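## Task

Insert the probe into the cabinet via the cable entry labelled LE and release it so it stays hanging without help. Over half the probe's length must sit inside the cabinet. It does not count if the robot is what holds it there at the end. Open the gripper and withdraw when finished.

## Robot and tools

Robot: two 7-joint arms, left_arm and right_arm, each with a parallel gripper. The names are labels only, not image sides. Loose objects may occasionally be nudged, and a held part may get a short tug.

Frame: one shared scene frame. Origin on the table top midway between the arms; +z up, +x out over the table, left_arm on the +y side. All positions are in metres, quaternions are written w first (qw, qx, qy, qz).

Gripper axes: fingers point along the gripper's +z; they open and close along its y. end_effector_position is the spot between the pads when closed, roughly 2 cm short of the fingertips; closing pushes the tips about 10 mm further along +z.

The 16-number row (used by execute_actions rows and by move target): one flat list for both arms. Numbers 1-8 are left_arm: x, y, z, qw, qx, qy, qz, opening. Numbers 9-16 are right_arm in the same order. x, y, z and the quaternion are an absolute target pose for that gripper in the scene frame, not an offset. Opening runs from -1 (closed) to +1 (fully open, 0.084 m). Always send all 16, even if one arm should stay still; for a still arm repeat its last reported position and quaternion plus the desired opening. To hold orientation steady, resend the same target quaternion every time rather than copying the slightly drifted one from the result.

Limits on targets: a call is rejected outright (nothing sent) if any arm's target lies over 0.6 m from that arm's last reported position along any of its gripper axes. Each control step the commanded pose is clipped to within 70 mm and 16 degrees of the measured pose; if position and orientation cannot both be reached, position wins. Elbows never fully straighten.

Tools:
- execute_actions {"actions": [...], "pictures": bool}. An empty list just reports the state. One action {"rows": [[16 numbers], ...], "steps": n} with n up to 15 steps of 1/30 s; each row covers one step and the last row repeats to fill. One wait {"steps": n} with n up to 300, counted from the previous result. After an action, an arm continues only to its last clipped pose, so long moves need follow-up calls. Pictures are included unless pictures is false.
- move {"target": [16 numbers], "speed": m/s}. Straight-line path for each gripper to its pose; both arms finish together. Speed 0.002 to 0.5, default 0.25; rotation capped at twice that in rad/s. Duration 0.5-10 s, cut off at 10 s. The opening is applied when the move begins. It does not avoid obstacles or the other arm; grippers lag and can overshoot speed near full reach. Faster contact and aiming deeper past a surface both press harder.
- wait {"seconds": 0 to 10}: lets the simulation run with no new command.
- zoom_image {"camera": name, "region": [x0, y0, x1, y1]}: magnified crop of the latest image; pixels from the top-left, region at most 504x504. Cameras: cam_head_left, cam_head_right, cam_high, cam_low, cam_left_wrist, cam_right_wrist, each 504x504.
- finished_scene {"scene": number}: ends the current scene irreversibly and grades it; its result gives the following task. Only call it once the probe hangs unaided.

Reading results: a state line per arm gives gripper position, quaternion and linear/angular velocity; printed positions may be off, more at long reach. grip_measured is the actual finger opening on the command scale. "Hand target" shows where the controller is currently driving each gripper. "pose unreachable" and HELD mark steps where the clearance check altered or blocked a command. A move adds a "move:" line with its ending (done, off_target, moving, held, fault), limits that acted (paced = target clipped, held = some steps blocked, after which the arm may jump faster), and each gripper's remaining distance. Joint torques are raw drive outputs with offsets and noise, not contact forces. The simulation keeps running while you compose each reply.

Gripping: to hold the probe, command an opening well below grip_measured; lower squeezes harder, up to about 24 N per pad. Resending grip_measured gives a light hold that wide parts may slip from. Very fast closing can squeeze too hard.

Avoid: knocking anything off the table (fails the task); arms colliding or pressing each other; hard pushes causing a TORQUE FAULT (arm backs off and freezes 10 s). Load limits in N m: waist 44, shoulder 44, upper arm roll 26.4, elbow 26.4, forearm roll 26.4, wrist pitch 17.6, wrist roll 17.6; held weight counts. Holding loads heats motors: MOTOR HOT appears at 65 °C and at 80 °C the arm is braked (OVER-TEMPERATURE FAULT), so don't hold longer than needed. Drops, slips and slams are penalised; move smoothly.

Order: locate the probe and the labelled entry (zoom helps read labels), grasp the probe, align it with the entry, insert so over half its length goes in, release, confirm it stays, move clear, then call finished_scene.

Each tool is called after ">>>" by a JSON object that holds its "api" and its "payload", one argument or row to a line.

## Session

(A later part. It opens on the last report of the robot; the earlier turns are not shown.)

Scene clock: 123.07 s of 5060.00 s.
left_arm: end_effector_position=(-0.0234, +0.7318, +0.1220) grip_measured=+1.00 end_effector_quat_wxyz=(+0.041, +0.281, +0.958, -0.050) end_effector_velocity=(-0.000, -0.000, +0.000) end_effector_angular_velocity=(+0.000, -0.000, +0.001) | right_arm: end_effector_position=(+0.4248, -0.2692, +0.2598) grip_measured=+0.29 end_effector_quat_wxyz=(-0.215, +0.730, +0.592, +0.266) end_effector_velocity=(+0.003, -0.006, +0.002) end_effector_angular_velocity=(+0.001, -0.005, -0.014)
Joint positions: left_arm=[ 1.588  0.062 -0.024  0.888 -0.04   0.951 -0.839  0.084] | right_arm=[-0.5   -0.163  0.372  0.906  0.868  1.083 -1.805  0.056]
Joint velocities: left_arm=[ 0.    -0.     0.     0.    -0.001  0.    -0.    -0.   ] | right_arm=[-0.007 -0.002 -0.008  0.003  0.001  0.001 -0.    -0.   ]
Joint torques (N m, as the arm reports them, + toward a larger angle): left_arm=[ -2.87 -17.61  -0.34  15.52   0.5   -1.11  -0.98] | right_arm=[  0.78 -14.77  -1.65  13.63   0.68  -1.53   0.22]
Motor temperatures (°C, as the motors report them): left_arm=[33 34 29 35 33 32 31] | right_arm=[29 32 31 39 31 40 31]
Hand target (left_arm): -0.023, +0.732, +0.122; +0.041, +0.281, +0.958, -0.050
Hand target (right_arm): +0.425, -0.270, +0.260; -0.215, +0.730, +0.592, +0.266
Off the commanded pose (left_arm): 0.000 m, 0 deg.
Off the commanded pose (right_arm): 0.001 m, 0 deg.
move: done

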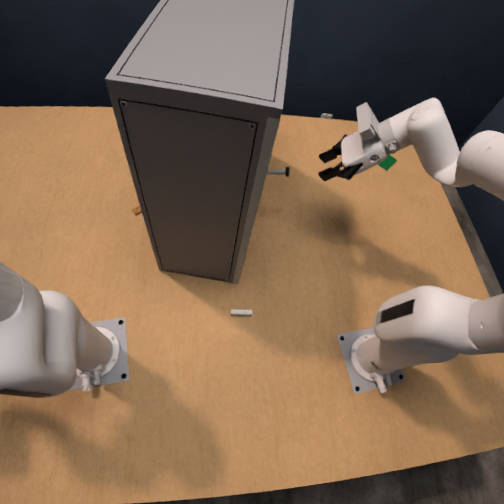

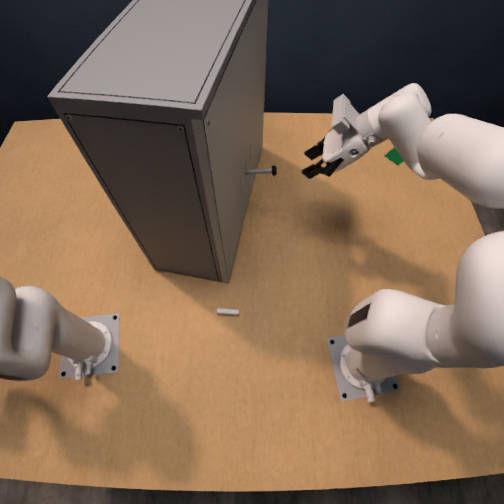

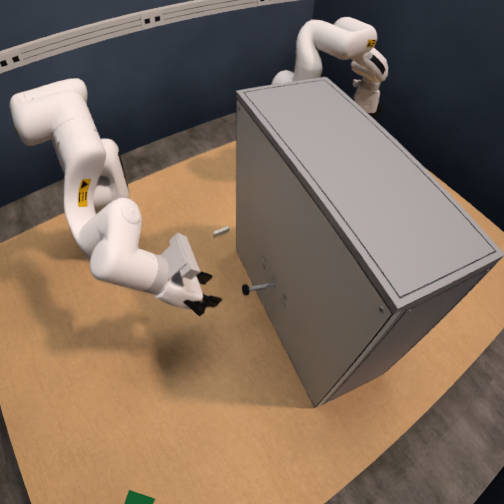

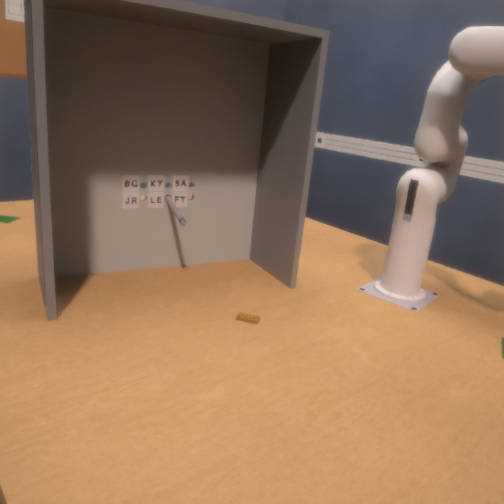

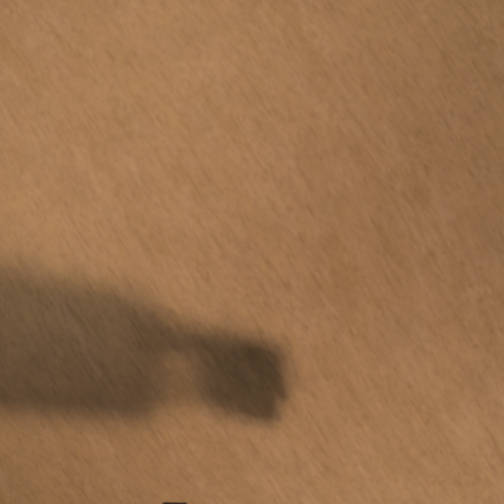

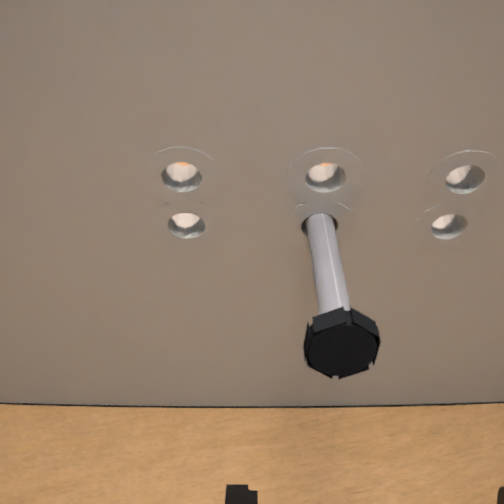

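>>> {"api": "move", "payload": {
  "target": [-0.0234,0.7318,0.122,0.041,0.281,0.958,-0.05,1,0.4385,-0.21,0.208,-0.215,0.73,0.591,0.266,-1],
  "speed": 0.15
}}

>>> {"api": "move", "payload": {
  "target": [-0.0234,0.7318,0.122,0.041,0.281,0.958,-0.05,1,0.451,-0.15,0.206,-0.215,0.73,0.591,0.266,-1],
  "speed": 0.04
}}

>>> {"api": "move", "payload": {
  "target": [-0.0234,0.7318,0.122,0.041,0.281,0.958,-0.05,1,0.425,-0.29,0.26,-0.215,0.73,0.591,0.266,-1]
}}

Scene clock: 130.63 s of 5060.00 s.
left_arm: end_effector_position=(-0.0234, +0.7318, +0.1220) grip_measured=+1.00 end_effector_quat_wxyz=(+0.041, +0.281, +0.958, -0.050) end_effector_velocity=(+0.000, -0.000, -0.000) end_effector_angular_velocity=(-0.000, -0.001, +0.001) | right_arm: end_effector_position=(+0.4388, -0.2105, +0.2082) grip_measured=-1.00 end_effector_quat_wxyz=(-0.215, +0.731, +0.591, +0.266) end_effector_velocity=(-0.002, +0.004, -0.002) end_effector_angular_velocity=(-0.000, +0.004, +0.009)
Joint positions: left_arm=[ 1.588  0.062 -0.024  0.888 -0.04   0.951 -0.839  0.084] | right_arm=[-0.419 -0.026  0.477  0.886  0.933  0.849 -1.798  0.   ]
Joint velocities: left_arm=[ 0.    -0.     0.    -0.001 -0.002  0.     0.     0.   ] | right_arm=[ 0.004  0.002  0.004 -0.002 -0.    -0.    -0.     0.   ]
Joint torques (N m, as the arm reports them, + toward a larger angle): left_arm=[ -2.63 -17.62  -0.13  15.55   0.74  -1.04  -1.06] | right_arm=[  0.51 -16.73  -0.25  13.05   0.47  -1.55   0.24]
Motor temperatures (°C, as the motors report them): left_arm=[33 34 29 35 33 32 31] | right_arm=[29 32 31 39 31 40 31]
Hand target (left_arm): -0.023, +0.732, +0.122; +0.041, +0.281, +0.958, -0.050
Hand target (right_arm): +0.438, -0.210, +0.208; -0.215, +0.730, +0.591, +0.266
Off the commanded pose (left_arm): 0.000 m, 0 deg.
Off the commanded pose (right_arm): 0.001 m, 0 deg.
After step 90, 3.60 s passed at rest.
move: done

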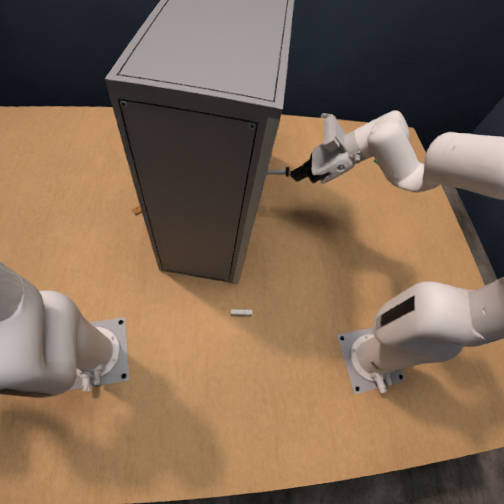

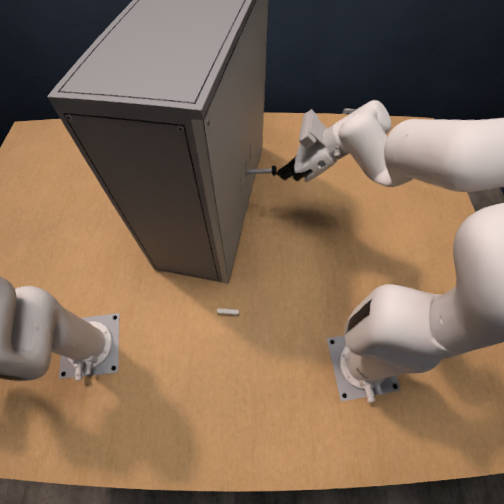

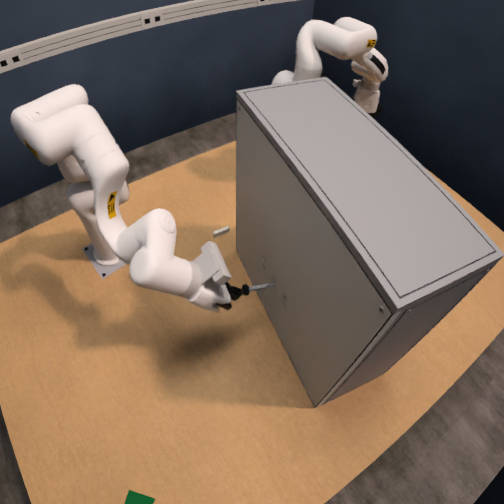

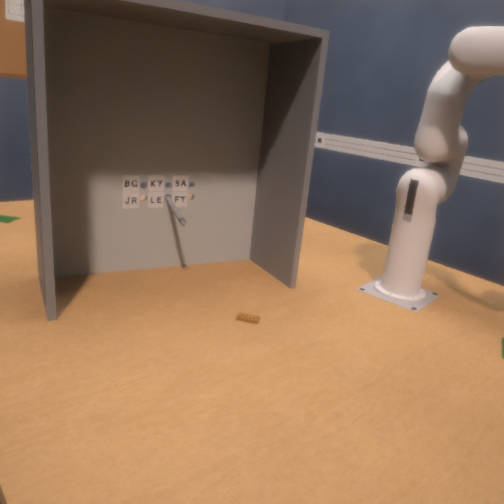

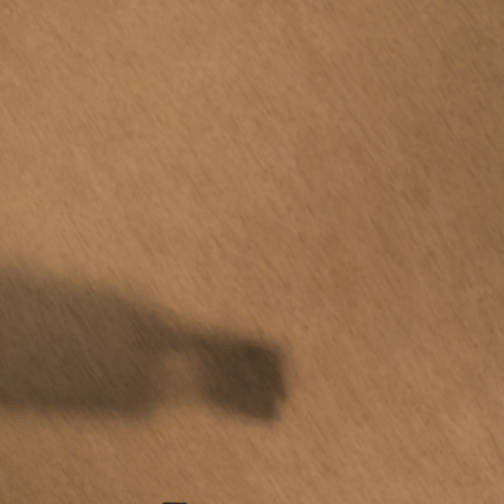

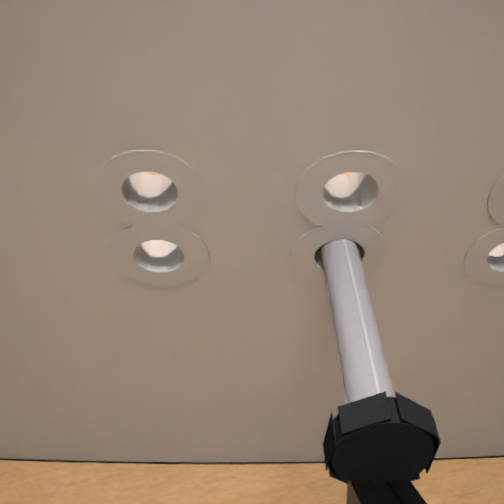

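Scene clock: 132.47 s of 5060.00 s.
left_arm: end_effector_position=(-0.0234, +0.7318, +0.1220) grip_measured=+1.00 end_effector_quat_wxyz=(+0.041, +0.281, +0.958, -0.050) end_effector_velocity=(+0.000, +0.000, +0.000) end_effector_angular_velocity=(+0.001, +0.000, -0.000) | right_arm: end_effector_position=(+0.4509, -0.1500, +0.2060) grip_measured=-1.00 end_effector_quat_wxyz=(-0.215, +0.730, +0.591, +0.266) end_effector_velocity=(-0.000, -0.000, -0.001) end_effector_angular_velocity=(-0.000, +0.002, -0.002)
Joint positions: left_arm=[ 1.588  0.062 -0.024  0.888 -0.04   0.951 -0.839  0.084] | right_arm=[-0.339  0.07   0.55   0.96   0.907  0.725 -1.683  0.   ]
Joint velocities: left_arm=[-0.    -0.    -0.     0.001 -0.    -0.     0.     0.   ] | right_arm=[ 0.     0.001 -0.    -0.001  0.    -0.002  0.002  0.   ]
Joint torques (N m, as the arm reports them, + toward a larger angle): left_arm=[ -3.04 -17.58  -0.26  15.6    0.73  -1.14  -1.06] | right_arm=[  3.33 -18.28   3.8   13.92   0.6   -1.38   0.29]
Motor temperatures (°C, as the motors report them): left_arm=[33 34 29 35 33 32 31] | right_arm=[29 32 31 39 31 40 31]
Hand target (left_arm): -0.023, +0.732, +0.122; +0.041, +0.281, +0.958, -0.050
Hand target (right_arm): +0.451, -0.150, +0.206; -0.215, +0.730, +0.591, +0.266
Off the commanded pose (left_arm): 0.000 m, 0 deg.
Off the commanded pose (right_arm): 0.000 m, 0 deg.
move: done

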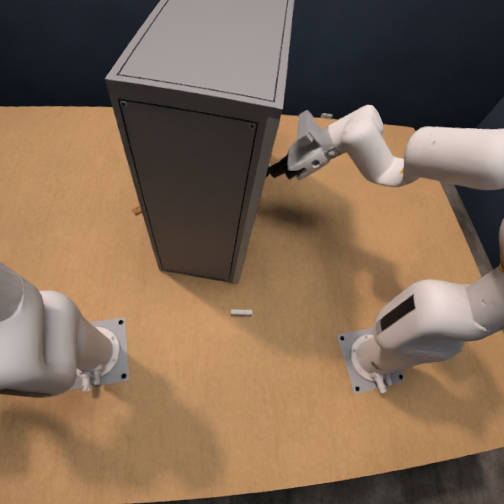

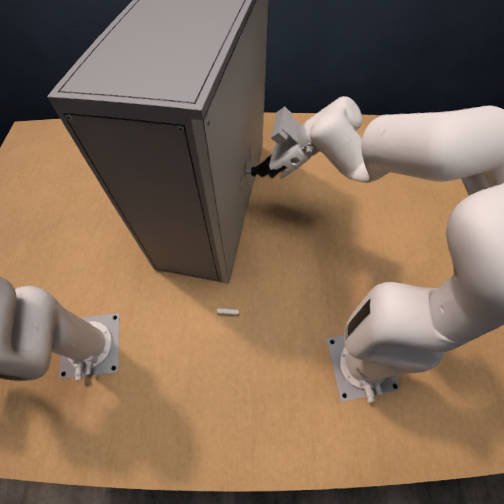

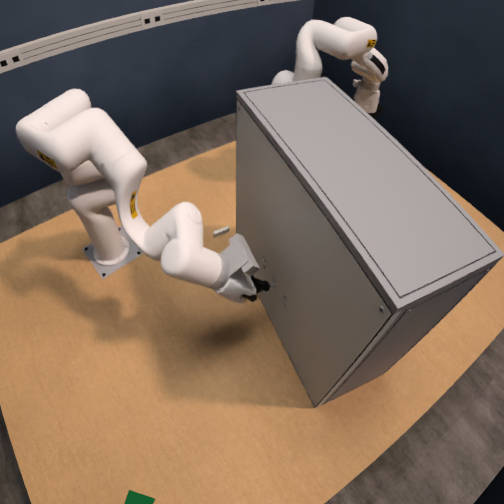

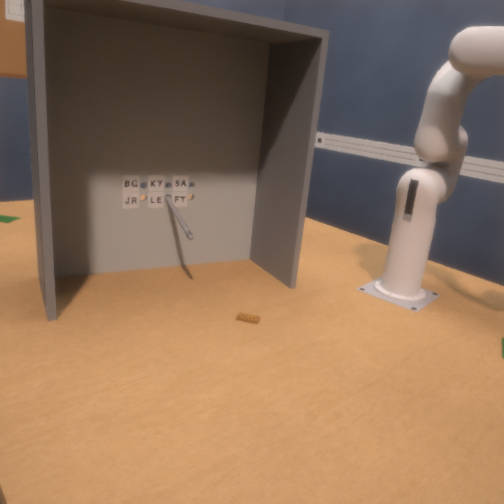

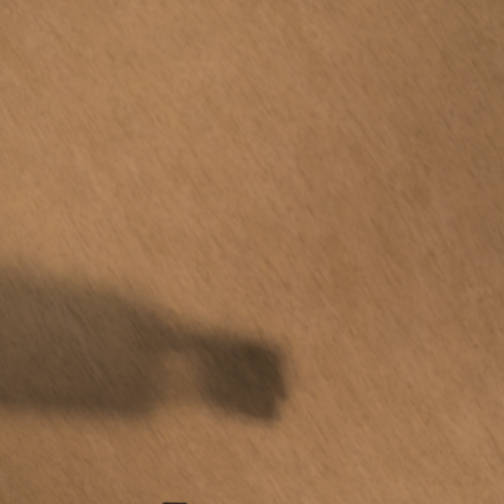

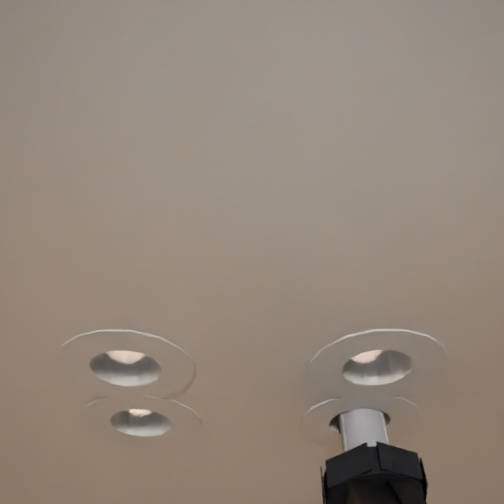

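Scene clock: 133.57 s of 5060.00 s.
left_arm: end_effector_position=(-0.0234, +0.7318, +0.1220) grip_measured=+1.00 end_effector_quat_wxyz=(+0.041, +0.281, +0.958, -0.050) end_effector_velocity=(+0.000, +0.000, +0.001) end_effector_angular_velocity=(+0.002, -0.001, -0.000) | right_arm: end_effector_position=(+0.4249, -0.2892, +0.2598) grip_measured=-1.00 end_effector_quat_wxyz=(-0.215, +0.730, +0.592, +0.266) end_effector_velocity=(+0.002, -0.006, +0.002) end_effector_angular_velocity=(+0.000, -0.004, -0.013)
Joint positions: left_arm=[ 1.588  0.062 -0.024  0.888 -0.04   0.951 -0.839  0.084] | right_arm=[-0.527 -0.16   0.348  0.912  0.853  1.116 -1.835  0.   ]
Joint velocities: left_arm=[-0.    -0.001 -0.001  0.    -0.001 -0.     0.    -0.   ] | right_arm=[-0.007 -0.002 -0.008  0.002 -0.     0.001 -0.     0.   ]
Joint torques (N m, as the arm reports them, + toward a larger angle): left_arm=[ -2.81 -17.49  -0.22  15.76   0.76  -1.02  -1.  ] | right_arm=[  0.65 -14.92  -1.56  13.52   0.83  -1.54   0.28]
Motor temperatures (°C, as the motors report them): left_arm=[33 34 29 35 33 32 31] | right_arm=[29 32 31 39 31 40 31]
Hand target (left_arm): -0.023, +0.732, +0.122; +0.041, +0.281, +0.958, -0.050
Hand target (right_arm): +0.425, -0.290, +0.260; -0.215, +0.730, +0.592, +0.266
Off the commanded pose (left_arm): 0.000 m, 0 deg.
Off the commanded pose (right_arm): 0.001 m, 0 deg.
move: done

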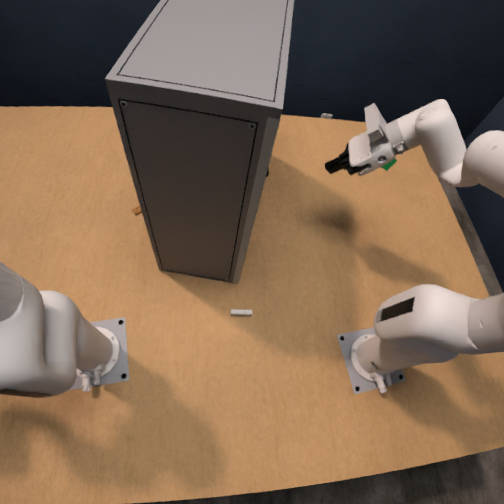

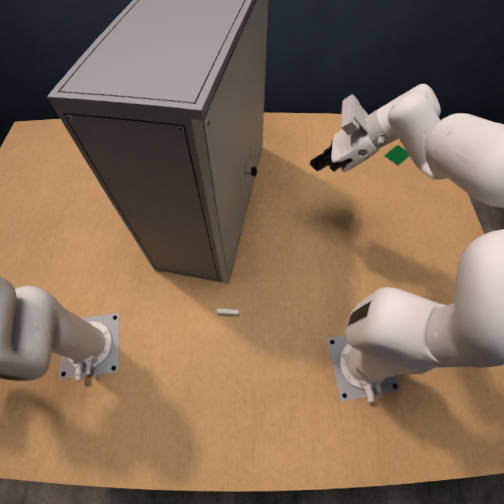

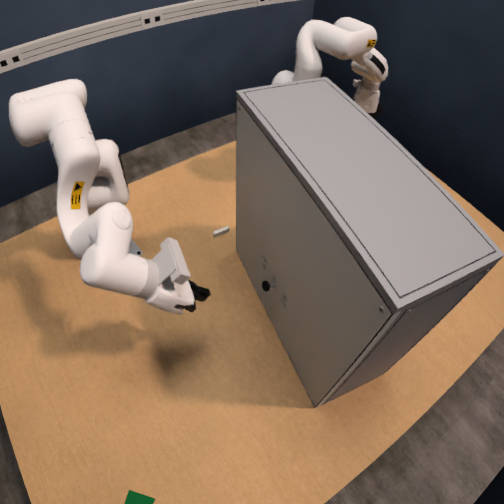

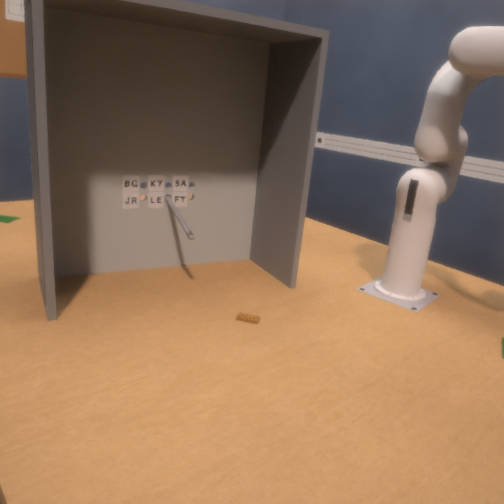

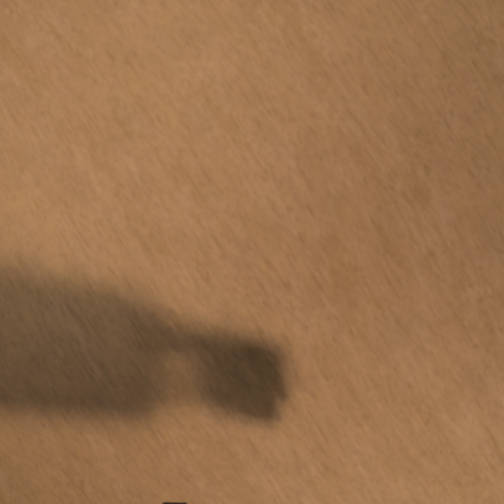

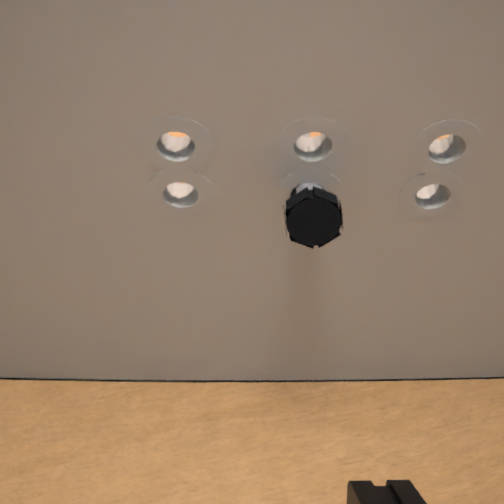

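>>> {"api": "finished_scene", "payload": {
  "scene": 1
}}

The scene is finished: the task was done.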